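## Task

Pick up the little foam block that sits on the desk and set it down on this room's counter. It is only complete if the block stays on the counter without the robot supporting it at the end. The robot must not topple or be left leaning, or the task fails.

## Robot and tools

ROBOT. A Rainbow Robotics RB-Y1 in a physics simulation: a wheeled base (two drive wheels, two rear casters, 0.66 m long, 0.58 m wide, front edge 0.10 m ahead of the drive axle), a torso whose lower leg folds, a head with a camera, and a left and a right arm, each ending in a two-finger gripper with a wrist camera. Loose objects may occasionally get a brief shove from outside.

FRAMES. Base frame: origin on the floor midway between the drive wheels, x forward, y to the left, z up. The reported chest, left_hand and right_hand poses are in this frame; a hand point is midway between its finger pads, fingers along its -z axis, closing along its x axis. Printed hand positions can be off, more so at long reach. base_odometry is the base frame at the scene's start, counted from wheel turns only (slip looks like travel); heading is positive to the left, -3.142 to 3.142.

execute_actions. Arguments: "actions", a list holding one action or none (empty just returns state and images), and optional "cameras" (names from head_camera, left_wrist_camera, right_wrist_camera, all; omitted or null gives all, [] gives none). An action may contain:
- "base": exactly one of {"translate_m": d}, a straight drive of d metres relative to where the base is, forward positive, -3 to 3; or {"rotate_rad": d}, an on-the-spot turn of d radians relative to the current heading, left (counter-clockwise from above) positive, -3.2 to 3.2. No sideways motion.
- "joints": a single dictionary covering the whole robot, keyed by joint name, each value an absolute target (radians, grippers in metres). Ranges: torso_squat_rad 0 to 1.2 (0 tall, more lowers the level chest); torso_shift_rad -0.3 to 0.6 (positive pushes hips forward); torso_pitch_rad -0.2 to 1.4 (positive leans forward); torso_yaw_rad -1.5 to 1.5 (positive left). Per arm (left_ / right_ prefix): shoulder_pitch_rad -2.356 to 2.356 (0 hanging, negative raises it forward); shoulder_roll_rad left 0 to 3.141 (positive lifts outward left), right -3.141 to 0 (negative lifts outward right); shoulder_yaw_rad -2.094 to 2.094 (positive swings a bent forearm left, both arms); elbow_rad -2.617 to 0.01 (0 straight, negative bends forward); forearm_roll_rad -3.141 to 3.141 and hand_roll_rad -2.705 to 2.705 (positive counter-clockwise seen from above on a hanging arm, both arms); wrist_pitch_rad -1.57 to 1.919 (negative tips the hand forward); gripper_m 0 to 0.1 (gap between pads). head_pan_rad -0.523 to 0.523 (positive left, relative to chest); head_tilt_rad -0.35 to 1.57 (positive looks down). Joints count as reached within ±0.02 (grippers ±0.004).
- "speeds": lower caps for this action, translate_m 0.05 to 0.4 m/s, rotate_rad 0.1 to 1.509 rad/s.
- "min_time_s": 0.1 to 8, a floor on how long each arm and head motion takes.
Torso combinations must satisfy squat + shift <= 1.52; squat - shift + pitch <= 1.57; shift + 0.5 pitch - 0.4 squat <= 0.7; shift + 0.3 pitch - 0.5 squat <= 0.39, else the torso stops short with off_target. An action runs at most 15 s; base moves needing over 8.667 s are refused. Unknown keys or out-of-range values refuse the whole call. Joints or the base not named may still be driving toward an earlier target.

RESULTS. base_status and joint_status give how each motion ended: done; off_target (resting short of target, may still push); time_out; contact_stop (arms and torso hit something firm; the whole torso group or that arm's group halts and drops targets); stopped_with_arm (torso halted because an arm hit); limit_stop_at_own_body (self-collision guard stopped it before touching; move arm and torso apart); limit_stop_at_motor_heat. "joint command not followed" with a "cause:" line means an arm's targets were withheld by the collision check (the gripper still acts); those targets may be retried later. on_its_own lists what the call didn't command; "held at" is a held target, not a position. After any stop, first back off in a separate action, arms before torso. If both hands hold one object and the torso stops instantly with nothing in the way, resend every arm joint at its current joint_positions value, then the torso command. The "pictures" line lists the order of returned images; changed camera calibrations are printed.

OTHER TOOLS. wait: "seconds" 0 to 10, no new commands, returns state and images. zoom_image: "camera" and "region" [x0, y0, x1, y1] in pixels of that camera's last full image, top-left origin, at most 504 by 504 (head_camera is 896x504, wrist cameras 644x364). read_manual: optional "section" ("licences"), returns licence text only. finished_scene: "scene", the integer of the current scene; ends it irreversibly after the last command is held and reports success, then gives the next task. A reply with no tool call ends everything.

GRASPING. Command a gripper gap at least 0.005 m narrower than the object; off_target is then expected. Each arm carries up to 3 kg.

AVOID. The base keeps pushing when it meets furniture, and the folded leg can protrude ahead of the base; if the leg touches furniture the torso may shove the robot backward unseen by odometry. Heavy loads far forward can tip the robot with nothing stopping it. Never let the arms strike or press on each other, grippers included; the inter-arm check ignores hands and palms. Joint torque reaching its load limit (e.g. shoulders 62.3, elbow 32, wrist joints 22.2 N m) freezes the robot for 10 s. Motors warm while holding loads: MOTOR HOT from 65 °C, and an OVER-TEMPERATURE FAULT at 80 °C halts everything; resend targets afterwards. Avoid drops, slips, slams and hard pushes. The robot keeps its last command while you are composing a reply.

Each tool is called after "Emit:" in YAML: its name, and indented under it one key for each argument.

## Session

Emit:
execute_actions:
  actions: []

Scene clock: 0.00 s.
base_odometry: x=+0.000 y=+0.000 heading=+0.000 (m, m, rad; odometry frame)
base_status: not commanded
joint_positions: torso_squat_rad=+0.350 torso_shift_rad=-0.001 torso_pitch_rad=-0.001 torso_yaw_rad=+0.001 left_shoulder_pitch_rad=-0.024 left_shoulder_roll_rad=+0.013 left_shoulder_yaw_rad=+0.041 left_elbow_rad=-0.115 left_forearm_roll_rad=-0.017 left_wrist_pitch_rad=+0.039 left_hand_roll_rad=-0.048 left_gripper_m=+0.100 right_shoulder_pitch_rad=-0.041 right_shoulder_roll_rad=-0.033 right_shoulder_yaw_rad=+0.011 right_elbow_rad=-0.234 right_forearm_roll_rad=+0.042 right_wrist_pitch_rad=+0.002 right_hand_roll_rad=-0.018 right_gripper_m=+0.100 head_pan_rad=+0.000 head_tilt_rad=+0.400
joint_status: not commanded
chest: x=-0.2289 y=+0.0008 z=+1.2475 quat_wxyz=(+1.000, -0.001, -0.001, +0.000) (m; base frame)
left_hand: x=-0.1643 y=+0.2311 z=+0.5648 quat_wxyz=(+0.999, +0.008, -0.050, -0.016) (m; base frame)
right_hand: x=-0.0853 y=-0.2418 z=+0.5768 quat_wxyz=(+0.990, -0.017, -0.135, +0.026) (m; base frame)
pictures: head_camera, left_wrist_camera, right_wrist_camera
camera_calibration (this result's frames):
head_camera: T_world_to_cam=[[0.0156333, -0.999875, 0.00224106, -0.00344867], [-0.327268, -0.00723478, -0.944904, 1.35367], [0.944802, 0.0140385, -0.327341, 0.611298], [0, 0, 0, 1]] pos_world=[-0.13449, -0.00223649, 1.47919]
left_wrist_camera: T_world_to_cam=[[0.990985, -0.0099978, 0.133599, 0.0906749], [-0.0947334, -0.757425, 0.646014, -0.171514], [0.0947325, -0.652846, -0.751544, 0.678705], [0, 0, 0, 1]] pos_world=[-0.170401, 0.314087, 0.608763]
right_wrist_camera: T_world_to_cam=[[-0.949418, -0.0929053, -0.299956, 0.0668072], [-0.256842, 0.779314, 0.571579, -0.130536], [0.180657, 0.619708, -0.763757, 0.696246], [0, 0, 0, 1]] pos_world=[-0.0958808, -0.323535, 0.626413]
Images, in order (width x height): head_camera 896x504, left_wrist_camera 644x364, right_wrist_camera 644x364.

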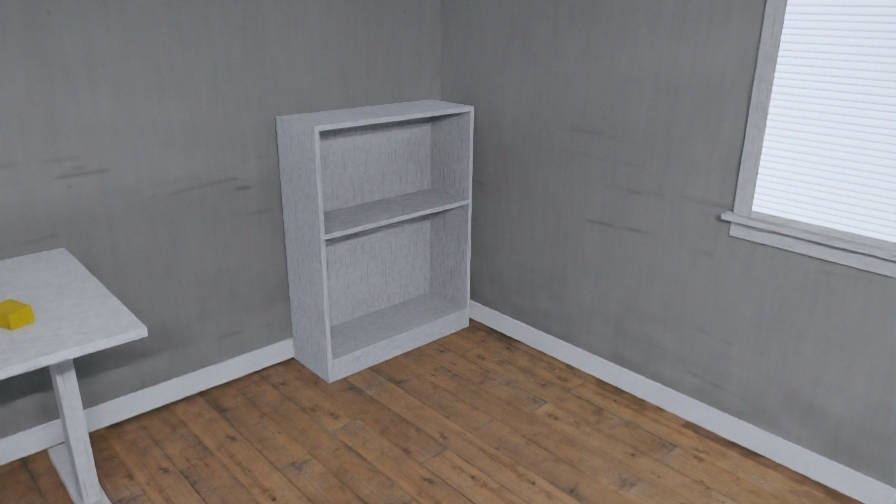

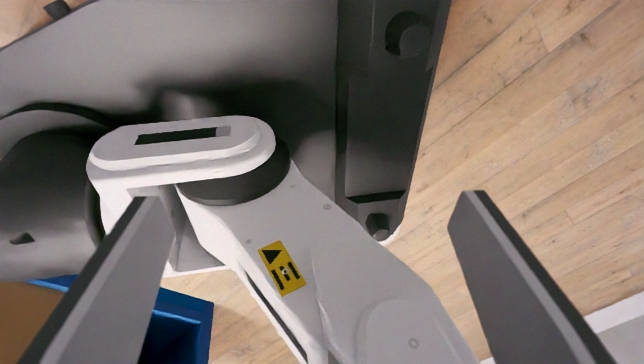

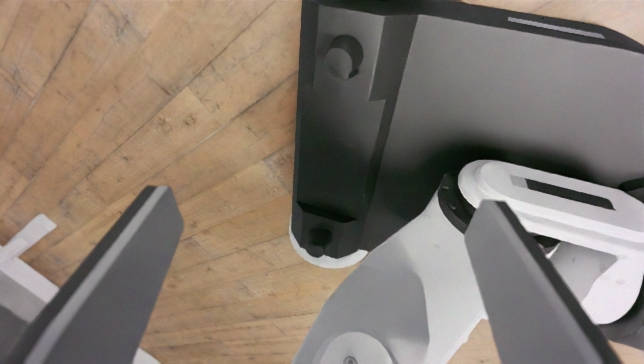

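Emit:
execute_actions:
  actions:
    - {"joints": {"head_pan_rad": 0.52, "head_tilt_rad": 0.5}}
  cameras: ["head_camera"]

Scene clock: 46.43 s.
base_odometry: x=+0.000 y=+0.000 heading=+0.000 (m, m, rad; odometry frame)
base_status: not commanded
joint_positions: torso_squat_rad=+0.350 torso_shift_rad=-0.001 torso_pitch_rad=-0.001 torso_yaw_rad=+0.001 left_shoulder_pitch_rad=-0.024 left_shoulder_roll_rad=+0.013 left_shoulder_yaw_rad=+0.041 left_elbow_rad=-0.115 left_forearm_roll_rad=-0.017 left_wrist_pitch_rad=+0.039 left_hand_roll_rad=-0.048 left_gripper_m=+0.100 right_shoulder_pitch_rad=-0.041 right_shoulder_roll_rad=-0.033 right_shoulder_yaw_rad=+0.011 right_elbow_rad=-0.234 right_forearm_roll_rad=+0.042 right_wrist_pitch_rad=+0.002 right_hand_roll_rad=-0.018 right_gripper_m=+0.100 head_pan_rad=+0.520 head_tilt_rad=+0.500
joint_status: all done
chest: x=-0.2289 y=+0.0008 z=+1.2475 quat_wxyz=(+1.000, -0.001, -0.001, +0.000) (m; base frame)
left_hand: x=-0.1643 y=+0.2311 z=+0.5648 quat_wxyz=(+0.999, +0.008, -0.050, -0.016) (m; base frame)
right_hand: x=-0.0853 y=-0.2418 z=+0.5768 quat_wxyz=(+0.990, -0.017, -0.135, +0.026) (m; base frame)
pictures: head_camera
camera_calibration (this result's frames):
head_camera: T_world_to_cam=[[0.509937, -0.860211, 0.00113846, 0.100388], [-0.36155, -0.215529, -0.907099, 1.29208], [0.780542, 0.462152, -0.420916, 0.712206], [0, 0, 0, 1]] pos_world=[-0.139946, 0.0356884, 1.47171]
Images, in order (width x height): head_camera 896x504.

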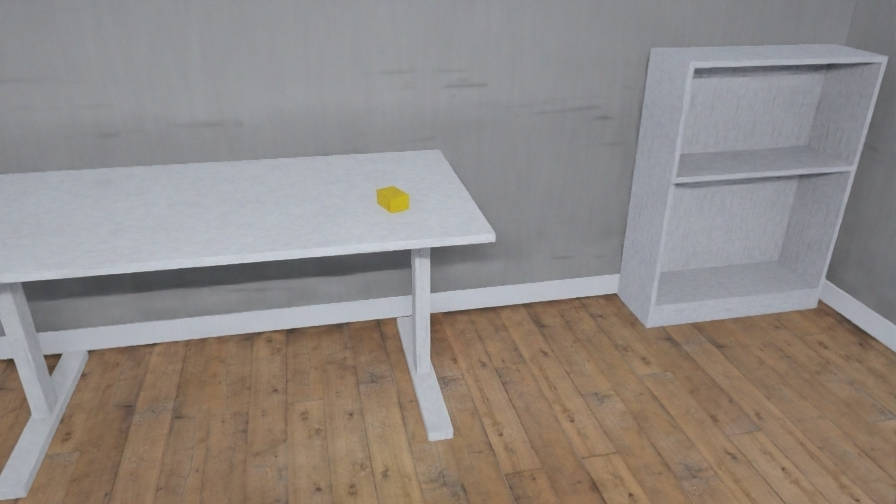

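Emit:
zoom_image:
  camera: "head_camera"
  region: [348, 170, 438, 230]

Emit:
zoom_image:
  camera: "head_camera"
  region: [340, 130, 540, 460]

Region (348, 170, 438, 230) of head_camera's 896x504 image, scaled by 5.600, with more detail than that image has.

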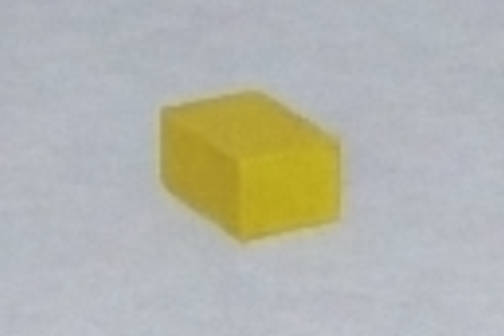

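Region (340, 130, 540, 460) of head_camera's 896x504 image, scaled by 1.527, with more detail than that image has; it fills the left 305 columns of this view, and the rest is white.

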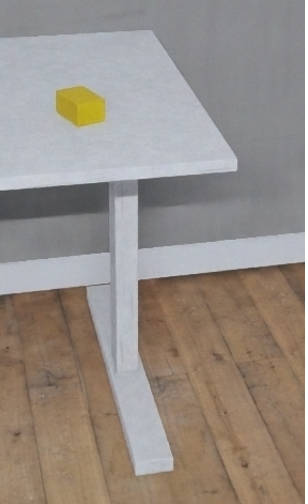

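Emit:
execute_actions:
  actions:
    - {"base": {"rotate_rad": 0.516}, "joints": {"torso_pitch_rad": 0.3, "torso_squat_rad": 0.5, "head_pan_rad": 0.15, "head_tilt_rad": 0.2, "right_shoulder_pitch_rad": -0.3, "left_shoulder_pitch_rad": -0.3}, "min_time_s": 1.5}
  cameras: ["head_camera"]

Emit:
execute_actions:
  actions:
    - {"base": {"translate_m": 1.245}, "joints": {"torso_pitch_rad": 0.55, "left_shoulder_pitch_rad": -1.023, "left_shoulder_roll_rad": 0.162, "left_shoulder_yaw_rad": 0.296, "left_elbow_rad": -1.438, "left_forearm_roll_rad": -0.306, "left_wrist_pitch_rad": 1.365, "left_hand_roll_rad": -1.038, "right_shoulder_pitch_rad": -0.45, "head_pan_rad": 0.4, "head_tilt_rad": 0.5}, "min_time_s": 1.6}

Scene clock: 165.03 s.
base_odometry: x=+0.000 y=+0.000 heading=+0.515 (m, m, rad; odometry frame)
base_status: done
joint_positions: torso_squat_rad=+0.500 torso_shift_rad=-0.001 torso_pitch_rad=+0.300 torso_yaw_rad=+0.001 left_shoulder_pitch_rad=-0.300 left_shoulder_roll_rad=+0.013 left_shoulder_yaw_rad=+0.041 left_elbow_rad=-0.115 left_forearm_roll_rad=-0.017 left_wrist_pitch_rad=+0.039 left_hand_roll_rad=-0.048 left_gripper_m=+0.100 right_shoulder_pitch_rad=-0.300 right_shoulder_roll_rad=-0.033 right_shoulder_yaw_rad=+0.011 right_elbow_rad=-0.234 right_forearm_roll_rad=+0.042 right_wrist_pitch_rad=+0.002 right_hand_roll_rad=-0.018 right_gripper_m=+0.100 head_pan_rad=+0.150 head_tilt_rad=+0.200
joint_status: all done
chest: x=-0.1370 y=+0.0008 z=+1.1904 quat_wxyz=(+0.989, -0.001, +0.149, +0.000) (m; base frame)
left_hand: x=-0.0801 y=+0.2159 z=+0.5021 quat_wxyz=(+0.998, -0.002, -0.029, -0.062) (m; base frame)
right_hand: x=-0.0124 y=-0.2211 z=+0.5088 quat_wxyz=(+0.992, -0.004, -0.107, +0.069) (m; base frame)
pictures: head_camera
camera_calibration (this result's frames):
head_camera: T_world_to_cam=[[0.158015, -0.986472, -0.0436357, 0.0654729], [-0.419002, -0.0269705, -0.907585, 1.27781], [0.89413, 0.161696, -0.417596, 0.566635], [0, 0, 0, 1]] pos_world=[0.018416, 0.00742806, 1.39921]
Images, in order (width x height): head_camera 896x504.

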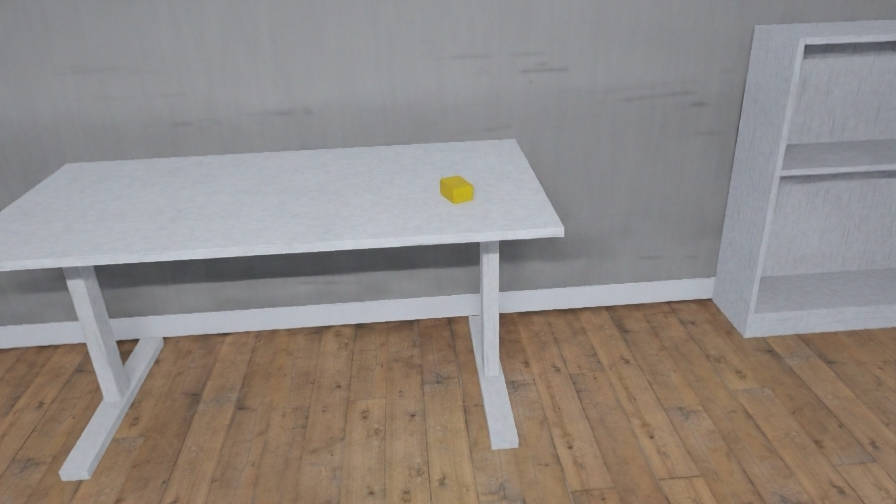

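Scene clock: 169.50 s.
base_odometry: x=+1.083 y=+0.614 heading=+0.516 (m, m, rad; odometry frame)
base_status: done
joint_positions: torso_squat_rad=+0.500 torso_shift_rad=-0.001 torso_pitch_rad=+0.550 torso_yaw_rad=+0.001 left_shoulder_pitch_rad=-1.023 left_shoulder_roll_rad=+0.162 left_shoulder_yaw_rad=+0.296 left_elbow_rad=-1.438 left_forearm_roll_rad=-0.306 left_wrist_pitch_rad=+1.365 left_hand_roll_rad=-1.038 left_gripper_m=+0.100 right_shoulder_pitch_rad=-0.450 right_shoulder_roll_rad=-0.033 right_shoulder_yaw_rad=+0.011 right_elbow_rad=-0.234 right_forearm_roll_rad=+0.042 right_wrist_pitch_rad=+0.002 right_hand_roll_rad=-0.018 right_gripper_m=+0.100 head_pan_rad=+0.400 head_tilt_rad=+0.500
joint_status: all done
chest: x=-0.0667 y=+0.0008 z=+1.1586 quat_wxyz=(+0.962, -0.001, +0.272, +0.000) (m; base frame)
left_hand: x=+0.4857 y=+0.2890 z=+0.8493 quat_wxyz=(+0.834, +0.257, -0.144, -0.467) (m; base frame)
right_hand: x=-0.0073 y=-0.2021 z=+0.4624 quat_wxyz=(+0.994, +0.013, -0.054, +0.091) (m; base frame)
pictures: head_camera, left_wrist_camera, right_wrist_camera
camera_calibration (this result's frames):
head_camera: T_world_to_cam=[[0.343782, -0.915209, -0.210255, 0.253917], [-0.802906, -0.170363, -0.571243, 0.852041], [0.486987, 0.365198, -0.793394, 0.959102], [0, 0, 0, 1]] pos_world=[0.129747, 0.0272815, 1.30106]
left_wrist_camera: T_world_to_cam=[[0.522201, -0.851795, 0.0418474, -0.041959], [-0.848543, -0.514045, 0.125428, 0.488023], [-0.0853272, -0.101008, -0.99122, 1.0003], [0, 0, 0, 1]] pos_world=[0.521372, 0.316164, 0.932065]
right_wrist_camera: T_world_to_cam=[[-0.96606, -0.213315, -0.145688, 0.0144705], [-0.256319, 0.721553, 0.643166, -0.120856], [-0.0320759, 0.658679, -0.75174, 0.570932], [0, 0, 0, 1]] pos_world=[0.00131484, -0.28577, 0.509031]
Images, in order (width x height): head_camera 896x504, left_wrist_camera 644x364, right_wrist_camera 644x364.

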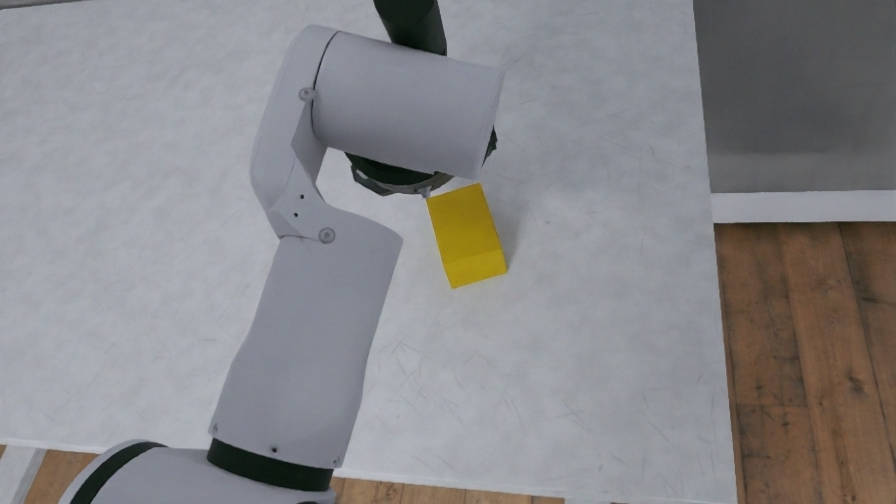

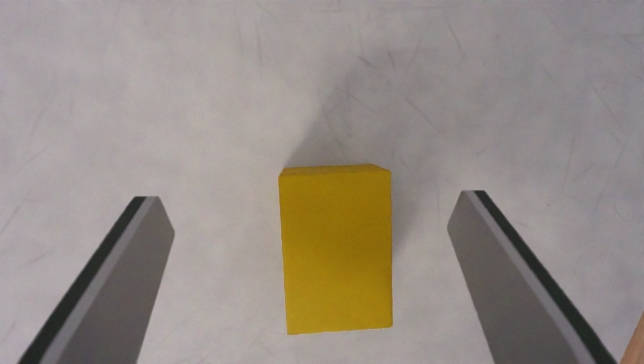

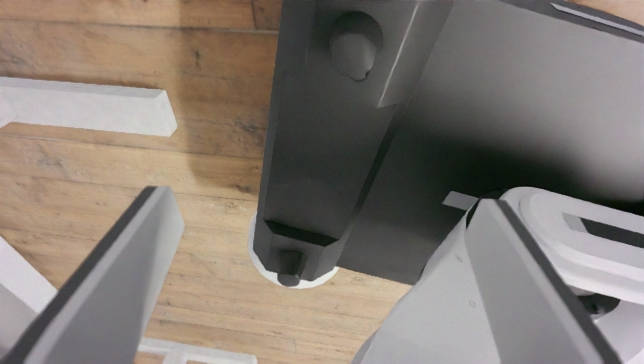

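Emit:
zoom_image:
  camera: "left_wrist_camera"
  region: [230, 140, 450, 360]

Region (230, 140, 450, 360) of left_wrist_camera's 644x364 image, scaled by 2.291, with more detail than that image has.

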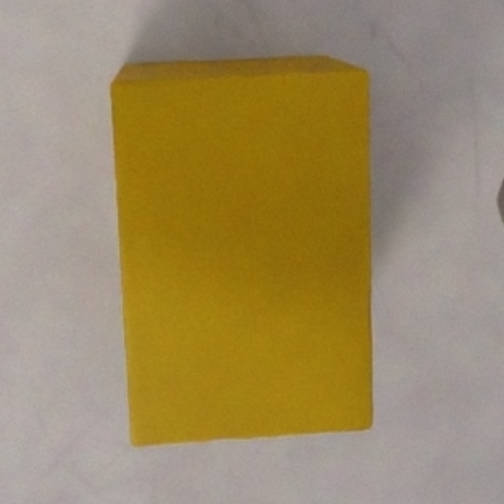

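Emit:
execute_actions:
  actions:
    - {"joints": {"left_shoulder_pitch_rad": -1.163, "left_shoulder_roll_rad": 0.206, "left_shoulder_yaw_rad": 0.319, "left_elbow_rad": -1.014, "left_forearm_roll_rad": -0.194, "left_wrist_pitch_rad": 1.322, "left_hand_roll_rad": -0.957}, "min_time_s": 0.8}
  cameras: ["head_camera", "left_wrist_camera"]

Scene clock: 270.80 s.
base_odometry: x=+1.083 y=+0.614 heading=+0.516 (m, m, rad; odometry frame)
base_status: not commanded
joint_positions: torso_squat_rad=+0.500 torso_shift_rad=-0.001 torso_pitch_rad=+0.550 torso_yaw_rad=+0.001 left_shoulder_pitch_rad=-1.162 left_shoulder_roll_rad=+0.206 left_shoulder_yaw_rad=+0.319 left_elbow_rad=-1.014 left_forearm_roll_rad=-0.194 left_wrist_pitch_rad=+1.322 left_hand_roll_rad=-0.957 left_gripper_m=+0.100 right_shoulder_pitch_rad=-0.450 right_shoulder_roll_rad=-0.033 right_shoulder_yaw_rad=+0.011 right_elbow_rad=-0.234 right_forearm_roll_rad=+0.042 right_wrist_pitch_rad=+0.002 right_hand_roll_rad=-0.018 right_gripper_m=+0.100 head_pan_rad=+0.400 head_tilt_rad=+0.500
joint_status: all done
chest: x=-0.0667 y=+0.0008 z=+1.1586 quat_wxyz=(+0.962, -0.001, +0.272, +0.000) (m; base frame)
left_hand: x=+0.4747 y=+0.2641 z=+0.7742 quat_wxyz=(+0.870, +0.149, -0.079, -0.463) (m; base frame)
right_hand: x=-0.0073 y=-0.2021 z=+0.4624 quat_wxyz=(+0.994, +0.013, -0.054, +0.091) (m; base frame)
pictures: head_camera, left_wrist_camera
camera_calibration (this result's frames):
head_camera: T_world_to_cam=[[0.343786, -0.915207, -0.210253, 0.253918], [-0.802901, -0.170365, -0.571249, 0.852043], [0.486991, 0.3652, -0.79339, 0.959104], [0, 0, 0, 1]] pos_world=[0.129737, 0.0272817, 1.30106]
left_wrist_camera: T_world_to_cam=[[0.567002, -0.822736, 0.0401737, -0.0819586], [-0.771715, -0.51352, 0.37517, 0.245361], [-0.288036, -0.243725, -0.926085, 1.00587], [0, 0, 0, 1]] pos_world=[0.525546, 0.303723, 0.84276]
Images, in order (width x height): head_camera 896x504, left_wrist_camera 644x364.

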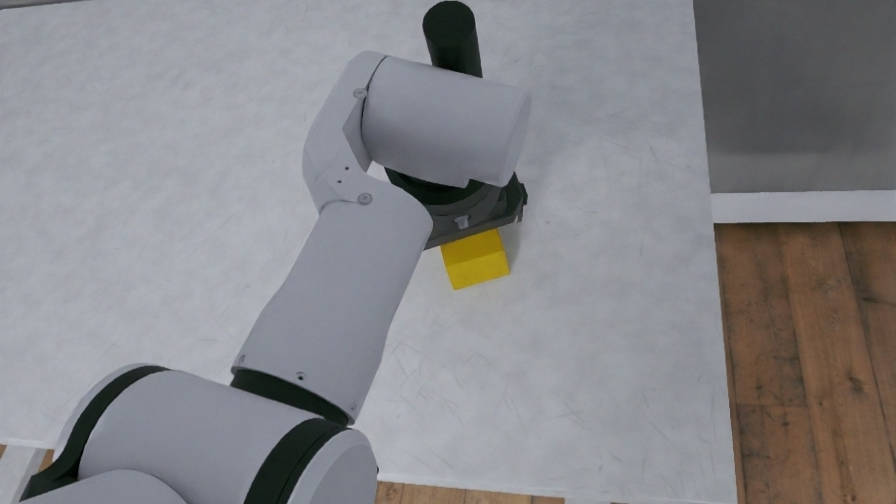

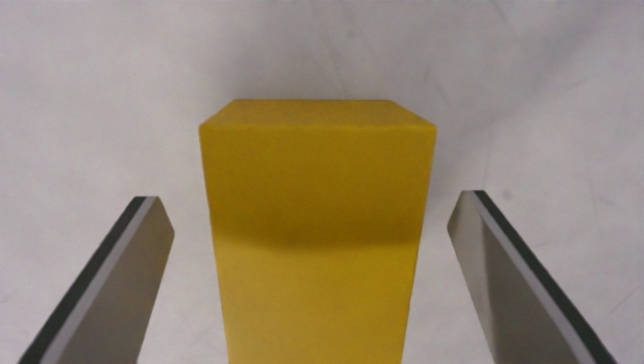

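Emit:
execute_actions:
  actions:
    - {"joints": {"left_shoulder_pitch_rad": -1.177, "left_shoulder_roll_rad": 0.21, "left_shoulder_yaw_rad": 0.321, "left_elbow_rad": -0.912, "left_forearm_roll_rad": -0.199, "left_wrist_pitch_rad": 1.236, "left_hand_roll_rad": -0.939, "left_gripper_m": 0.076}}
  cameras: ["left_wrist_camera"]

Emit:
execute_actions:
  actions:
    - {"joints": {"left_gripper_m": 0.045}}
  cameras: ["left_wrist_camera"]

Scene clock: 296.23 s.
base_odometry: x=+1.083 y=+0.614 heading=+0.516 (m, m, rad; odometry frame)
base_status: not commanded
joint_positions: torso_squat_rad=+0.500 torso_shift_rad=-0.001 torso_pitch_rad=+0.550 torso_yaw_rad=+0.001 left_shoulder_pitch_rad=-1.176 left_shoulder_roll_rad=+0.210 left_shoulder_yaw_rad=+0.321 left_elbow_rad=-0.912 left_forearm_roll_rad=-0.199 left_wrist_pitch_rad=+1.236 left_hand_roll_rad=-0.939 left_gripper_m=+0.076 right_shoulder_pitch_rad=-0.450 right_shoulder_roll_rad=-0.033 right_shoulder_yaw_rad=+0.011 right_elbow_rad=-0.234 right_forearm_roll_rad=+0.042 right_wrist_pitch_rad=+0.002 right_hand_roll_rad=-0.018 right_gripper_m=+0.100 head_pan_rad=+0.400 head_tilt_rad=+0.500
joint_status: all done
chest: x=-0.0667 y=+0.0008 z=+1.1586 quat_wxyz=(+0.962, -0.001, +0.272, +0.000) (m; base frame)
left_hand: x=+0.4749 y=+0.2638 z=+0.7545 quat_wxyz=(+0.870, +0.149, -0.080, -0.463) (m; base frame)
right_hand: x=-0.0074 y=-0.2021 z=+0.4624 quat_wxyz=(+0.994, +0.013, -0.054, +0.091) (m; base frame)
pictures: left_wrist_camera
camera_calibration (this result's frames):
left_wrist_camera: T_world_to_cam=[[0.567009, -0.822699, 0.0408288, -0.0819942], [-0.771838, -0.513337, 0.375168, 0.252764], [-0.287691, -0.244237, -0.926057, 0.987589], [0, 0, 0, 1]] pos_world=[0.525705, 0.303502, 0.823083]
Images, in order (width x height): left_wrist_camera 644x364.

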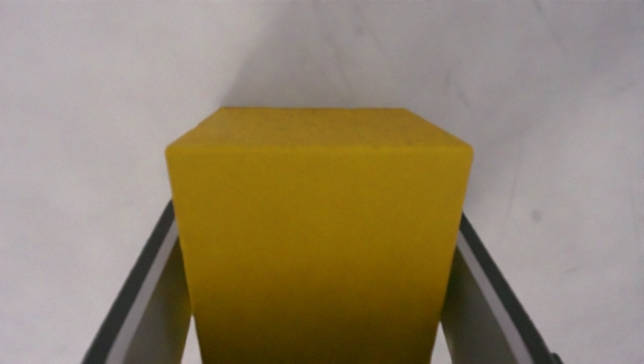

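Scene clock: 297.03 s.
base_odometry: x=+1.083 y=+0.614 heading=+0.516 (m, m, rad; odometry frame)
base_status: not commanded
joint_positions: torso_squat_rad=+0.500 torso_shift_rad=-0.001 torso_pitch_rad=+0.550 torso_yaw_rad=+0.001 left_shoulder_pitch_rad=-1.176 left_shoulder_roll_rad=+0.210 left_shoulder_yaw_rad=+0.321 left_elbow_rad=-0.912 left_forearm_roll_rad=-0.199 left_wrist_pitch_rad=+1.236 left_hand_roll_rad=-0.939 left_gripper_m=+0.059 right_shoulder_pitch_rad=-0.450 right_shoulder_roll_rad=-0.033 right_shoulder_yaw_rad=+0.011 right_elbow_rad=-0.234 right_forearm_roll_rad=+0.042 right_wrist_pitch_rad=+0.002 right_hand_roll_rad=-0.018 right_gripper_m=+0.100 head_pan_rad=+0.400 head_tilt_rad=+0.500
joint_status: left_gripper_m off_target (ended at +0.059, target +0.045)
chest: x=-0.0667 y=+0.0008 z=+1.1586 quat_wxyz=(+0.962, -0.001, +0.272, +0.000) (m; base frame)
left_hand: x=+0.4749 y=+0.2638 z=+0.7545 quat_wxyz=(+0.870, +0.149, -0.080, -0.463) (m; base frame)
right_hand: x=-0.0074 y=-0.2021 z=+0.4624 quat_wxyz=(+0.994, +0.013, -0.054, +0.091) (m; base frame)
pictures: left_wrist_camera
camera_calibration (this result's frames):
left_wrist_camera: T_world_to_cam=[[0.567008, -0.8227, 0.0408286, -0.0819932], [-0.771839, -0.513336, 0.375167, 0.252765], [-0.287691, -0.244236, -0.926057, 0.987586], [0, 0, 0, 1]] pos_world=[0.525704, 0.303502, 0.82308]
Images, in order (width x height): left_wrist_camera 644x364.

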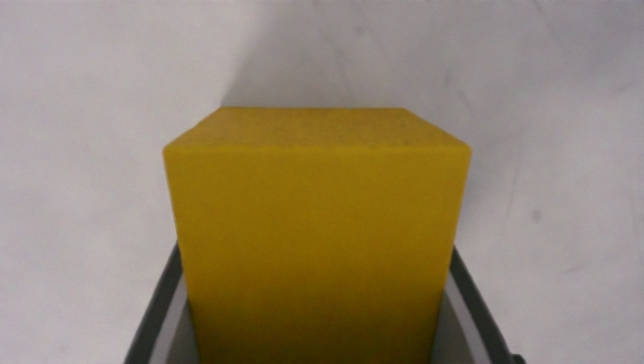

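Emit:
execute_actions:
  actions:
    - {"base": {"rotate_rad": -0.43}, "joints": {"torso_pitch_rad": 0.1, "torso_squat_rad": 0.35, "right_shoulder_pitch_rad": -0.1, "right_shoulder_roll_rad": -0.12, "right_wrist_pitch_rad": 0.85, "right_hand_roll_rad": 1.57, "head_pan_rad": 0.52, "head_tilt_rad": 0.4}, "min_time_s": 1.5}

Scene clock: 418.60 s.
base_odometry: x=+1.083 y=+0.614 heading=+0.086 (m, m, rad; odometry frame)
base_status: done
joint_positions: torso_squat_rad=+0.350 torso_shift_rad=-0.001 torso_pitch_rad=+0.100 torso_yaw_rad=+0.001 left_shoulder_pitch_rad=-1.177 left_shoulder_roll_rad=+0.210 left_shoulder_yaw_rad=+0.321 left_elbow_rad=-0.912 left_forearm_roll_rad=-0.199 left_wrist_pitch_rad=+1.236 left_hand_roll_rad=-0.939 left_gripper_m=+0.059 right_shoulder_pitch_rad=-0.100 right_shoulder_roll_rad=-0.120 right_shoulder_yaw_rad=+0.011 right_elbow_rad=-0.234 right_forearm_roll_rad=+0.042 right_wrist_pitch_rad=+0.850 right_hand_roll_rad=+1.570 right_gripper_m=+0.100 head_pan_rad=+0.520 head_tilt_rad=+0.400
joint_status: all done
chest: x=-0.1977 y=+0.0009 z=+1.2459 quat_wxyz=(+0.999, -0.001, +0.050, +0.000) (m; base frame)
left_hand: x=+0.4657 y=+0.2640 z=+1.1178 quat_wxyz=(+0.831, +0.249, -0.272, -0.418) (m; base frame)
right_hand: x=-0.2636 y=-0.3155 z=+0.6121 quat_wxyz=(+0.656, +0.163, +0.269, +0.686) (m; base frame)
pictures: head_camera, left_wrist_camera, right_wrist_camera
camera_calibration (this result's frames):
head_camera: T_world_to_cam=[[0.507519, -0.860251, -0.0489232, 0.14606], [-0.375197, -0.169527, -0.911311, 1.31023], [0.775662, 0.480863, -0.408802, 0.651855], [0, 0, 0, 1]] pos_world=[-0.0881531, 0.0343137, 1.46765]
left_wrist_camera: T_world_to_cam=[[0.492902, -0.822572, 0.283591, -0.328357], [-0.858094, -0.513488, 0.00202969, 0.566759], [0.143951, -0.244349, -0.958943, 1.15716], [0, 0, 0, 1]] pos_world=[0.481606, 0.303676, 1.20162]
right_wrist_camera: T_world_to_cam=[[0.0945545, -0.992375, 0.0790702, -0.339332], [-0.24847, 0.0533873, 0.967167, -0.608072], [-0.964014, -0.111097, -0.241527, -0.0508053], [0, 0, 0, 1]] pos_world=[-0.167979, -0.309926, 0.602668]
Images, in order (width x height): head_camera 896x504, left_wrist_camera 644x364, right_wrist_camera 644x364.

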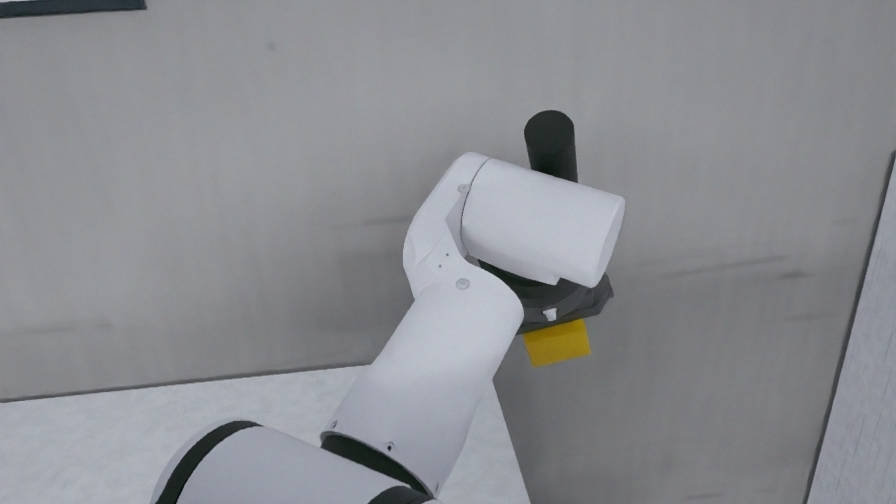

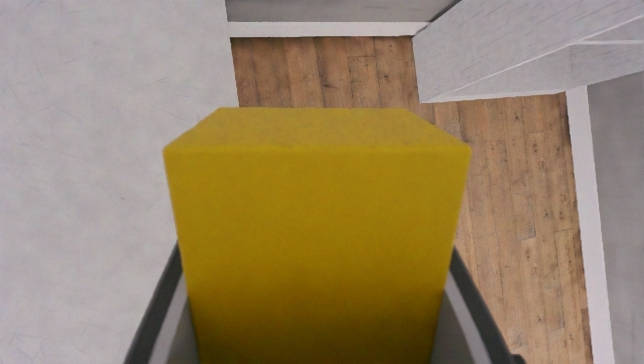

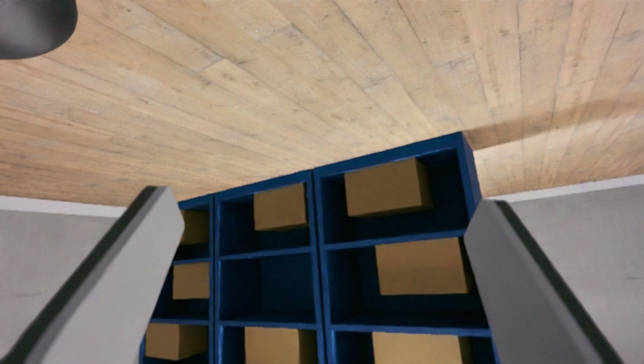

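Emit:
execute_actions:
  actions:
    - {"base": {"rotate_rad": 0.9}, "joints": {"left_shoulder_pitch_rad": -0.2, "left_shoulder_roll_rad": 0.06, "left_shoulder_yaw_rad": 0.0, "left_elbow_rad": -1.75, "head_pan_rad": 0.0}, "min_time_s": 2.5}
  cameras: ["right_wrist_camera", "head_camera"]

Scene clock: 501.07 s.
base_odometry: x=+1.083 y=+0.614 heading=+0.986 (m, m, rad; odometry frame)
base_status: done
joint_positions: torso_squat_rad=+0.350 torso_shift_rad=-0.001 torso_pitch_rad=+0.100 torso_yaw_rad=+0.001 left_shoulder_pitch_rad=-0.200 left_shoulder_roll_rad=+0.060 left_shoulder_yaw_rad=+0.000 left_elbow_rad=-1.750 left_forearm_roll_rad=-0.199 left_wrist_pitch_rad=+1.236 left_hand_roll_rad=-0.939 left_gripper_m=+0.059 right_shoulder_pitch_rad=-0.100 right_shoulder_roll_rad=-0.120 right_shoulder_yaw_rad=+0.011 right_elbow_rad=-0.234 right_forearm_roll_rad=+0.042 right_wrist_pitch_rad=+0.850 right_hand_roll_rad=+1.570 right_gripper_m=+0.100 head_pan_rad=+0.000 head_tilt_rad=+0.400
joint_status: all done
chest: x=-0.1977 y=+0.0008 z=+1.2459 quat_wxyz=(+0.999, -0.001, +0.050, +0.000) (m; base frame)
left_hand: x=+0.2533 y=+0.2610 z=+0.9081 quat_wxyz=(+0.825, +0.240, -0.213, -0.465) (m; base frame)
right_hand: x=-0.2635 y=-0.3155 z=+0.6121 quat_wxyz=(+0.656, +0.163, +0.269, +0.686) (m; base frame)
pictures: head_camera, right_wrist_camera
camera_calibration (this result's frames):
head_camera: T_world_to_cam=[[0.0152929, -0.999883, 0.000692946, -0.00206754], [-0.421218, -0.00707095, -0.906932, 1.29655], [0.90683, 0.0135778, -0.421277, 0.690832], [0, 0, 0, 1]] pos_world=[-0.0803028, -0.00227937, 1.46692]
right_wrist_camera: T_world_to_cam=[[0.0945699, -0.99237, 0.0791068, -0.339387], [-0.248517, 0.0534137, 0.967154, -0.608054], [-0.964, -0.111123, -0.241569, -0.0507499], [0, 0, 0, 1]] pos_world=[-0.167939, -0.309958, 0.60267]
Images, in order (width x height): head_camera 896x504, right_wrist_camera 644x364.

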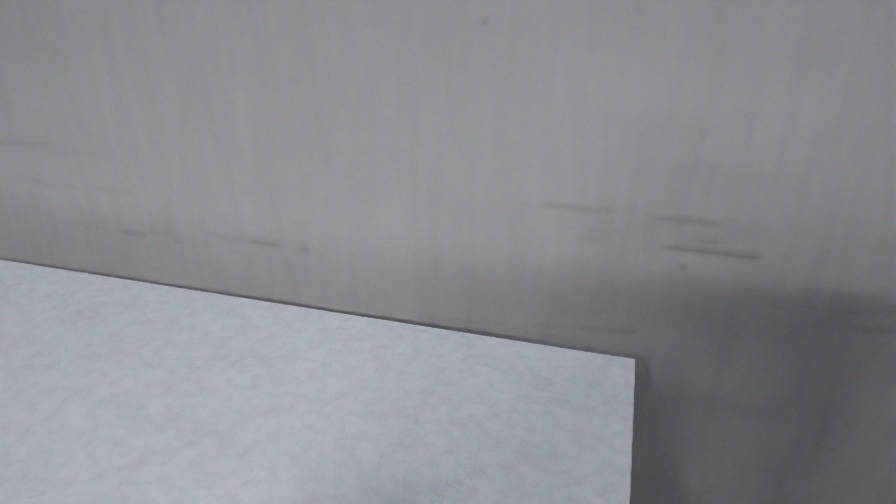

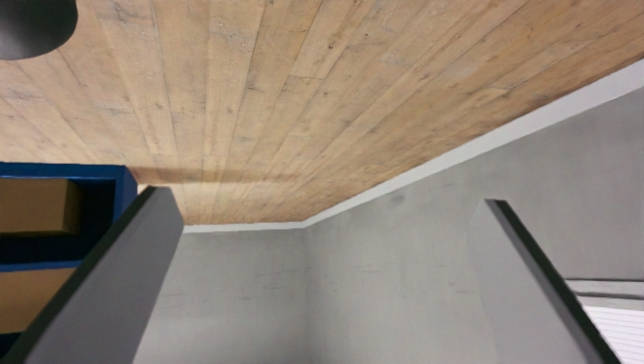

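Emit:
execute_actions:
  actions: []

Scene clock: 538.67 s.
base_odometry: x=+1.083 y=+0.614 heading=+0.986 (m, m, rad; odometry frame)
base_status: done
joint_positions: torso_squat_rad=+0.350 torso_shift_rad=-0.001 torso_pitch_rad=+0.100 torso_yaw_rad=+0.001 left_shoulder_pitch_rad=-0.200 left_shoulder_roll_rad=+0.060 left_shoulder_yaw_rad=+0.000 left_elbow_rad=-1.750 left_forearm_roll_rad=-0.199 left_wrist_pitch_rad=+1.236 left_hand_roll_rad=-0.939 left_gripper_m=+0.059 right_shoulder_pitch_rad=-0.100 right_shoulder_roll_rad=-0.120 right_shoulder_yaw_rad=+0.011 right_elbow_rad=-0.234 right_forearm_roll_rad=+0.042 right_wrist_pitch_rad=+0.850 right_hand_roll_rad=+1.570 right_gripper_m=+0.100 head_pan_rad=+0.000 head_tilt_rad=+0.400
joint_status: all done
chest: x=-0.1977 y=+0.0008 z=+1.2459 quat_wxyz=(+0.999, -0.001, +0.050, +0.000) (m; base frame)
left_hand: x=+0.2533 y=+0.2610 z=+0.9081 quat_wxyz=(+0.825, +0.240, -0.213, -0.465) (m; base frame)
right_hand: x=-0.2635 y=-0.3155 z=+0.6121 quat_wxyz=(+0.656, +0.163, +0.269, +0.686) (m; base frame)
pictures: head_camera, left_wrist_camera, right_wrist_camera
camera_calibration (this result's frames):
head_camera: T_world_to_cam=[[0.015293, -0.999883, 0.000693072, -0.00206744], [-0.421218, -0.00707109, -0.906932, 1.29655], [0.90683, 0.0135778, -0.421277, 0.690831], [0, 0, 0, 1]] pos_world=[-0.0803027, -0.00227909, 1.46692]
left_wrist_camera: T_world_to_cam=[[0.471963, -0.865194, 0.169383, -0.0464881], [-0.881573, -0.465095, 0.0807195, 0.305237], [0.00894131, -0.18742, -0.982239, 1.02645], [0, 0, 0, 1]] pos_world=[0.281852, 0.29412, 0.991451]
right_wrist_camera: T_world_to_cam=[[0.0945697, -0.99237, 0.0791071, -0.339387], [-0.248517, 0.0534142, 0.967154, -0.608054], [-0.964, -0.111123, -0.241569, -0.0507502], [0, 0, 0, 1]] pos_world=[-0.167939, -0.309958, 0.60267]
Images, in order (width x height): head_camera 896x504, left_wrist_camera 644x364, right_wrist_camera 644x364.

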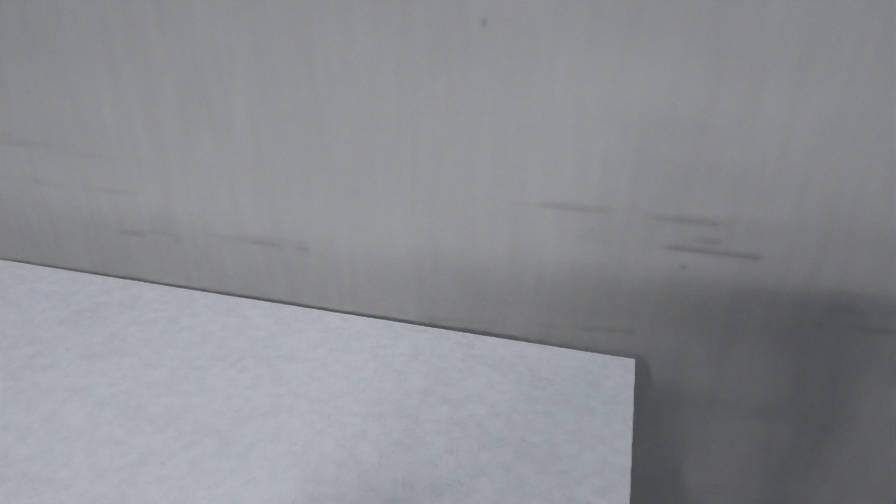

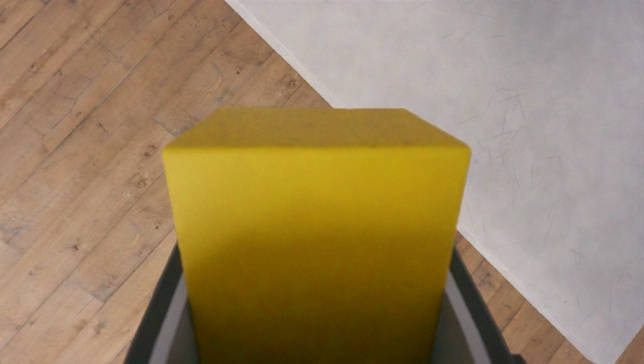

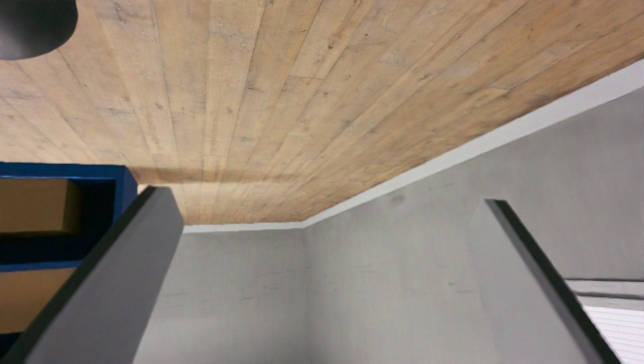

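Emit:
zoom_image:
  camera: "right_wrist_camera"
  region: [0, 0, 240, 135]

Region (0, 0, 240, 135) of right_wrist_camera's 644x364 image, scaled by 2.100, with more detail than that image has; it fills the top 284 rows of this view, and the rest is white.

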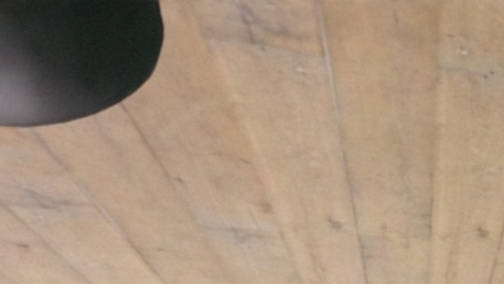

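Emit:
execute_actions:
  actions:
    - {"base": {"translate_m": -2.7}, "joints": {"right_shoulder_pitch_rad": 0.35, "right_shoulder_roll_rad": -0.18, "right_forearm_roll_rad": -0.75, "right_wrist_pitch_rad": 0.65, "head_pan_rad": 0.52, "head_tilt_rad": 0.25}, "min_time_s": 3}

Scene clock: 667.27 s.
base_odometry: x=-0.407 y=-1.639 heading=+0.987 (m, m, rad; odometry frame)
base_status: done
joint_positions: torso_squat_rad=+0.350 torso_shift_rad=-0.001 torso_pitch_rad=+0.100 torso_yaw_rad=+0.001 left_shoulder_pitch_rad=-0.200 left_shoulder_roll_rad=+0.060 left_shoulder_yaw_rad=+0.000 left_elbow_rad=-1.750 left_forearm_roll_rad=-0.199 left_wrist_pitch_rad=+1.236 left_hand_roll_rad=-0.939 left_gripper_m=+0.059 right_shoulder_pitch_rad=+0.350 right_shoulder_roll_rad=-0.180 right_shoulder_yaw_rad=+0.011 right_elbow_rad=-0.234 right_forearm_roll_rad=-0.750 right_wrist_pitch_rad=+0.650 right_hand_roll_rad=+1.570 right_gripper_m=+0.100 head_pan_rad=+0.520 head_tilt_rad=+0.250
joint_status: all done
chest: x=-0.1977 y=+0.0008 z=+1.2459 quat_wxyz=(+0.999, -0.001, +0.050, +0.000) (m; base frame)
left_hand: x=+0.2532 y=+0.2610 z=+0.9081 quat_wxyz=(+0.825, +0.240, -0.213, -0.465) (m; base frame)
right_hand: x=-0.4988 y=-0.2434 z=+0.6534 quat_wxyz=(+0.884, +0.250, +0.244, +0.311) (m; base frame)
pictures: head_camera, left_wrist_camera, right_wrist_camera
camera_calibration (this result's frames):
head_camera: T_world_to_cam=[[0.507506, -0.86038, -0.0467322, 0.142905], [-0.253966, -0.0975381, -0.962282, 1.40257], [0.82337, 0.500233, -0.268008, 0.456162], [0, 0, 0, 1]] pos_world=[-0.091909, 0.0315695, 1.47861]
left_wrist_camera: T_world_to_cam=[[0.472027, -0.865167, 0.169343, -0.0464073], [-0.881539, -0.465144, 0.0808034, 0.305107], [0.00886027, -0.187424, -0.982239, 1.02643], [0, 0, 0, 1]] pos_world=[0.281774, 0.294146, 0.991408]
right_wrist_camera: T_world_to_cam=[[-0.692295, -0.685132, 0.226541, -0.662893], [0.0135126, 0.301573, 0.953347, -0.510191], [-0.721488, 0.663059, -0.199519, 0.0224081], [0, 0, 0, 1]] pos_world=[-0.435857, -0.315168, 0.641033]
Images, in order (width x height): head_camera 896x504, left_wrist_camera 644x364, right_wrist_camera 644x364.

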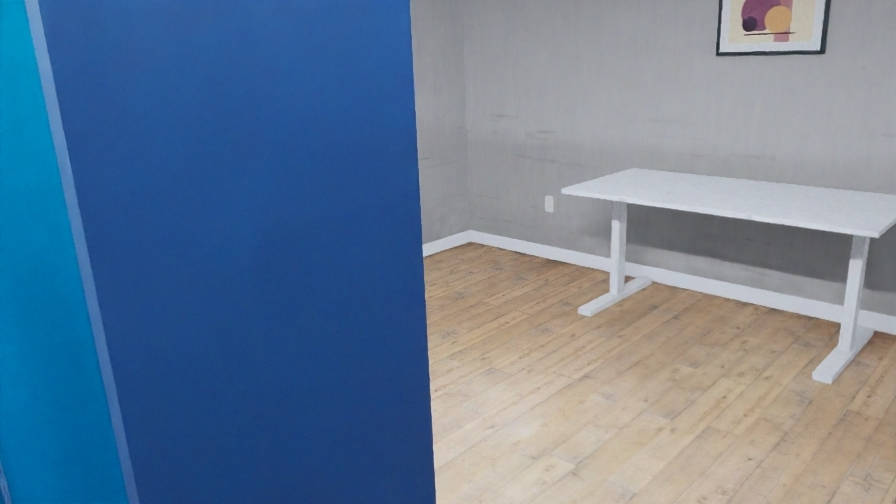

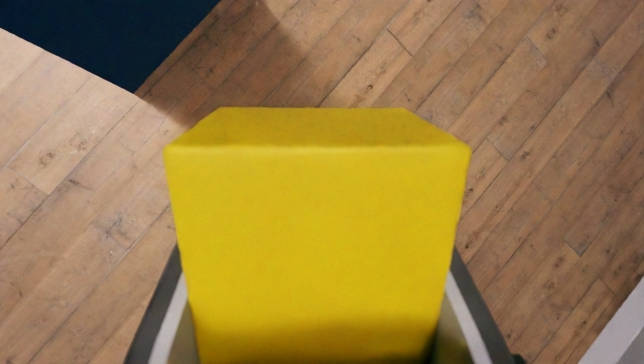

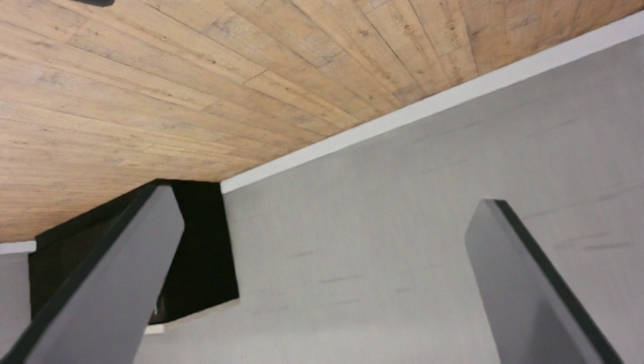

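Emit:
execute_actions:
  actions:
    - {"base": {"rotate_rad": 2.05}, "joints": {"right_shoulder_pitch_rad": -0.1, "right_shoulder_roll_rad": -0.1, "right_elbow_rad": -0.1, "right_forearm_roll_rad": 0.0, "right_wrist_pitch_rad": 0.0, "head_pan_rad": 0.1, "head_tilt_rad": 0.3}, "min_time_s": 2.5}
  cameras: ["head_camera"]

Scene clock: 745.50 s.
base_odometry: x=-0.407 y=-1.639 heading=+3.037 (m, m, rad; odometry frame)
base_status: done
joint_positions: torso_squat_rad=+0.350 torso_shift_rad=-0.001 torso_pitch_rad=+0.100 torso_yaw_rad=+0.001 left_shoulder_pitch_rad=-0.200 left_shoulder_roll_rad=+0.060 left_shoulder_yaw_rad=+0.000 left_elbow_rad=-1.750 left_forearm_roll_rad=-0.199 left_wrist_pitch_rad=+1.236 left_hand_roll_rad=-0.939 left_gripper_m=+0.059 right_shoulder_pitch_rad=-0.100 right_shoulder_roll_rad=-0.100 right_shoulder_yaw_rad=+0.011 right_elbow_rad=-0.100 right_forearm_roll_rad=+0.000 right_wrist_pitch_rad=+0.000 right_hand_roll_rad=+1.570 right_gripper_m=+0.100 head_pan_rad=+0.100 head_tilt_rad=+0.300
joint_status: all done
chest: x=-0.1977 y=+0.0008 z=+1.2459 quat_wxyz=(+0.999, -0.001, +0.050, +0.000) (m; base frame)
left_hand: x=+0.2532 y=+0.2610 z=+0.9081 quat_wxyz=(+0.825, +0.240, -0.213, -0.465) (m; base frame)
right_hand: x=-0.1428 y=-0.2931 z=+0.5661 quat_wxyz=(+0.688, -0.068, +0.001, +0.723) (m; base frame)
pictures: head_camera
camera_calibration (this result's frames):
head_camera: T_world_to_cam=[[0.114536, -0.993388, -0.00781733, 0.025673], [-0.326691, -0.0302332, -0.944647, 1.36572], [0.938165, 0.11075, -0.327994, 0.561047], [0, 0, 0, 1]] pos_world=[-0.0831272, 0.00465731, 1.47434]
Images, in order (width x height): head_camera 896x504.

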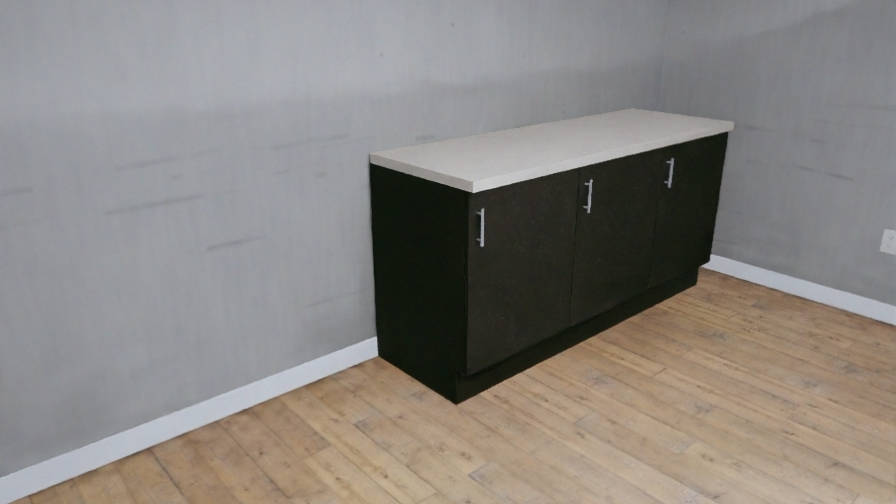

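Emit:
zoom_image:
  camera: "head_camera"
  region: [340, 130, 520, 420]

Region (340, 130, 520, 420) of head_camera's 896x504 image, scaled by 1.738, with more detail than that image has; it fills the left 313 columns of this view, and the rest is white.

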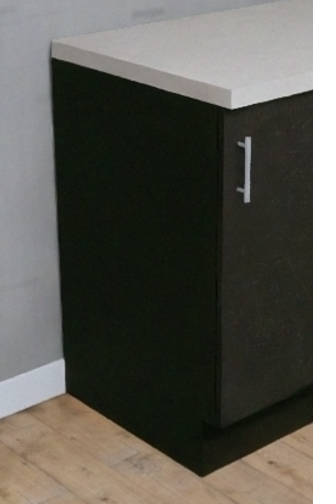

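Emit:
execute_actions:
  actions:
    - {"base": {"translate_m": 1.88}, "joints": {"torso_pitch_rad": 0.5, "left_shoulder_pitch_rad": -1.312, "left_shoulder_roll_rad": 0.256, "left_shoulder_yaw_rad": 0.337, "left_elbow_rad": -1.211, "left_forearm_roll_rad": 0.0, "left_wrist_pitch_rad": 1.666, "left_hand_roll_rad": -1.571, "left_gripper_m": 0.045, "right_shoulder_pitch_rad": -0.5, "right_shoulder_roll_rad": -0.14, "head_pan_rad": 0.4, "head_tilt_rad": 0.47}, "min_time_s": 3}
  cameras: ["head_camera", "left_wrist_camera"]

Scene clock: 871.73 s.
base_odometry: x=-2.276 y=-1.442 heading=+3.037 (m, m, rad; odometry frame)
base_status: done
joint_positions: torso_squat_rad=+0.350 torso_shift_rad=-0.001 torso_pitch_rad=+0.500 torso_yaw_rad=+0.001 left_shoulder_pitch_rad=-1.312 left_shoulder_roll_rad=+0.256 left_shoulder_yaw_rad=+0.337 left_elbow_rad=-1.211 left_forearm_roll_rad=+0.000 left_wrist_pitch_rad=+1.666 left_hand_roll_rad=-1.571 left_gripper_m=+0.059 right_shoulder_pitch_rad=-0.500 right_shoulder_roll_rad=-0.140 right_shoulder_yaw_rad=+0.011 right_elbow_rad=-0.100 right_forearm_roll_rad=+0.000 right_wrist_pitch_rad=+0.000 right_hand_roll_rad=+1.570 right_gripper_m=+0.100 head_pan_rad=+0.400 head_tilt_rad=+0.470
joint_status: left_gripper_m off_target (ended at +0.059, target +0.045); the others done
chest: x=-0.0801 y=+0.0008 z=+1.2096 quat_wxyz=(+0.969, -0.001, +0.248, +0.000) (m; base frame)
left_hand: x=+0.4990 y=+0.2209 z=+0.9710 quat_wxyz=(+0.697, +0.119, -0.120, -0.697) (m; base frame)
right_hand: x=-0.0006 y=-0.2863 z=+0.5193 quat_wxyz=(+0.639, -0.060, +0.003, +0.767) (m; base frame)
pictures: head_camera, left_wrist_camera
camera_calibration (this result's frames):
head_camera: T_world_to_cam=[[0.354103, -0.9152, -0.192408, 0.248442], [-0.757076, -0.159739, -0.633498, 0.951248], [0.549042, 0.369991, -0.74944, 0.952177], [0, 0, 0, 1]] pos_world=[0.109408, 0.0270285, 1.36401]
left_wrist_camera: T_world_to_cam=[[0.0106892, -0.99909, 0.0412929, 0.176344], [-0.926967, 0.0055856, 0.375102, 0.130977], [-0.374992, -0.0422867, -0.926063, 1.18347], [0, 0, 0, 1]] pos_world=[0.563318, 0.225497, 1.03956]
Images, in order (width x height): head_camera 896x504, left_wrist_camera 644x364.

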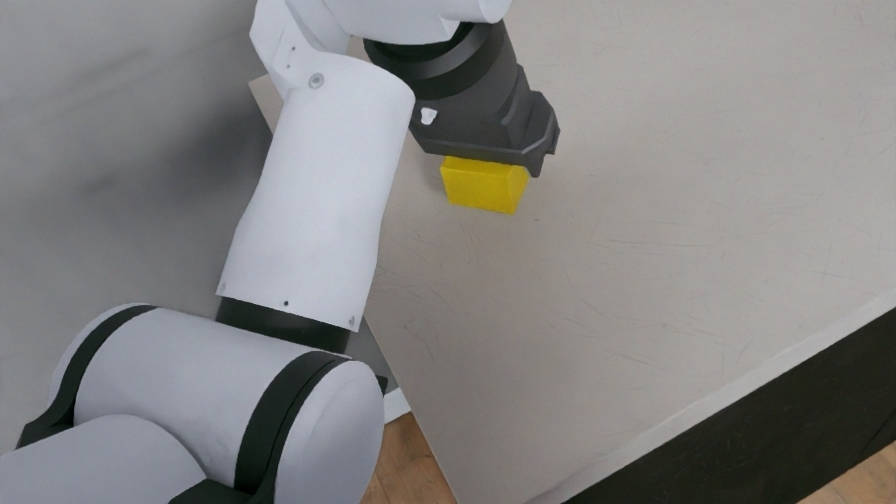

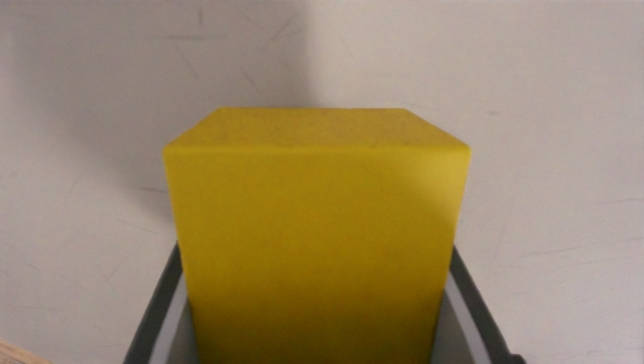

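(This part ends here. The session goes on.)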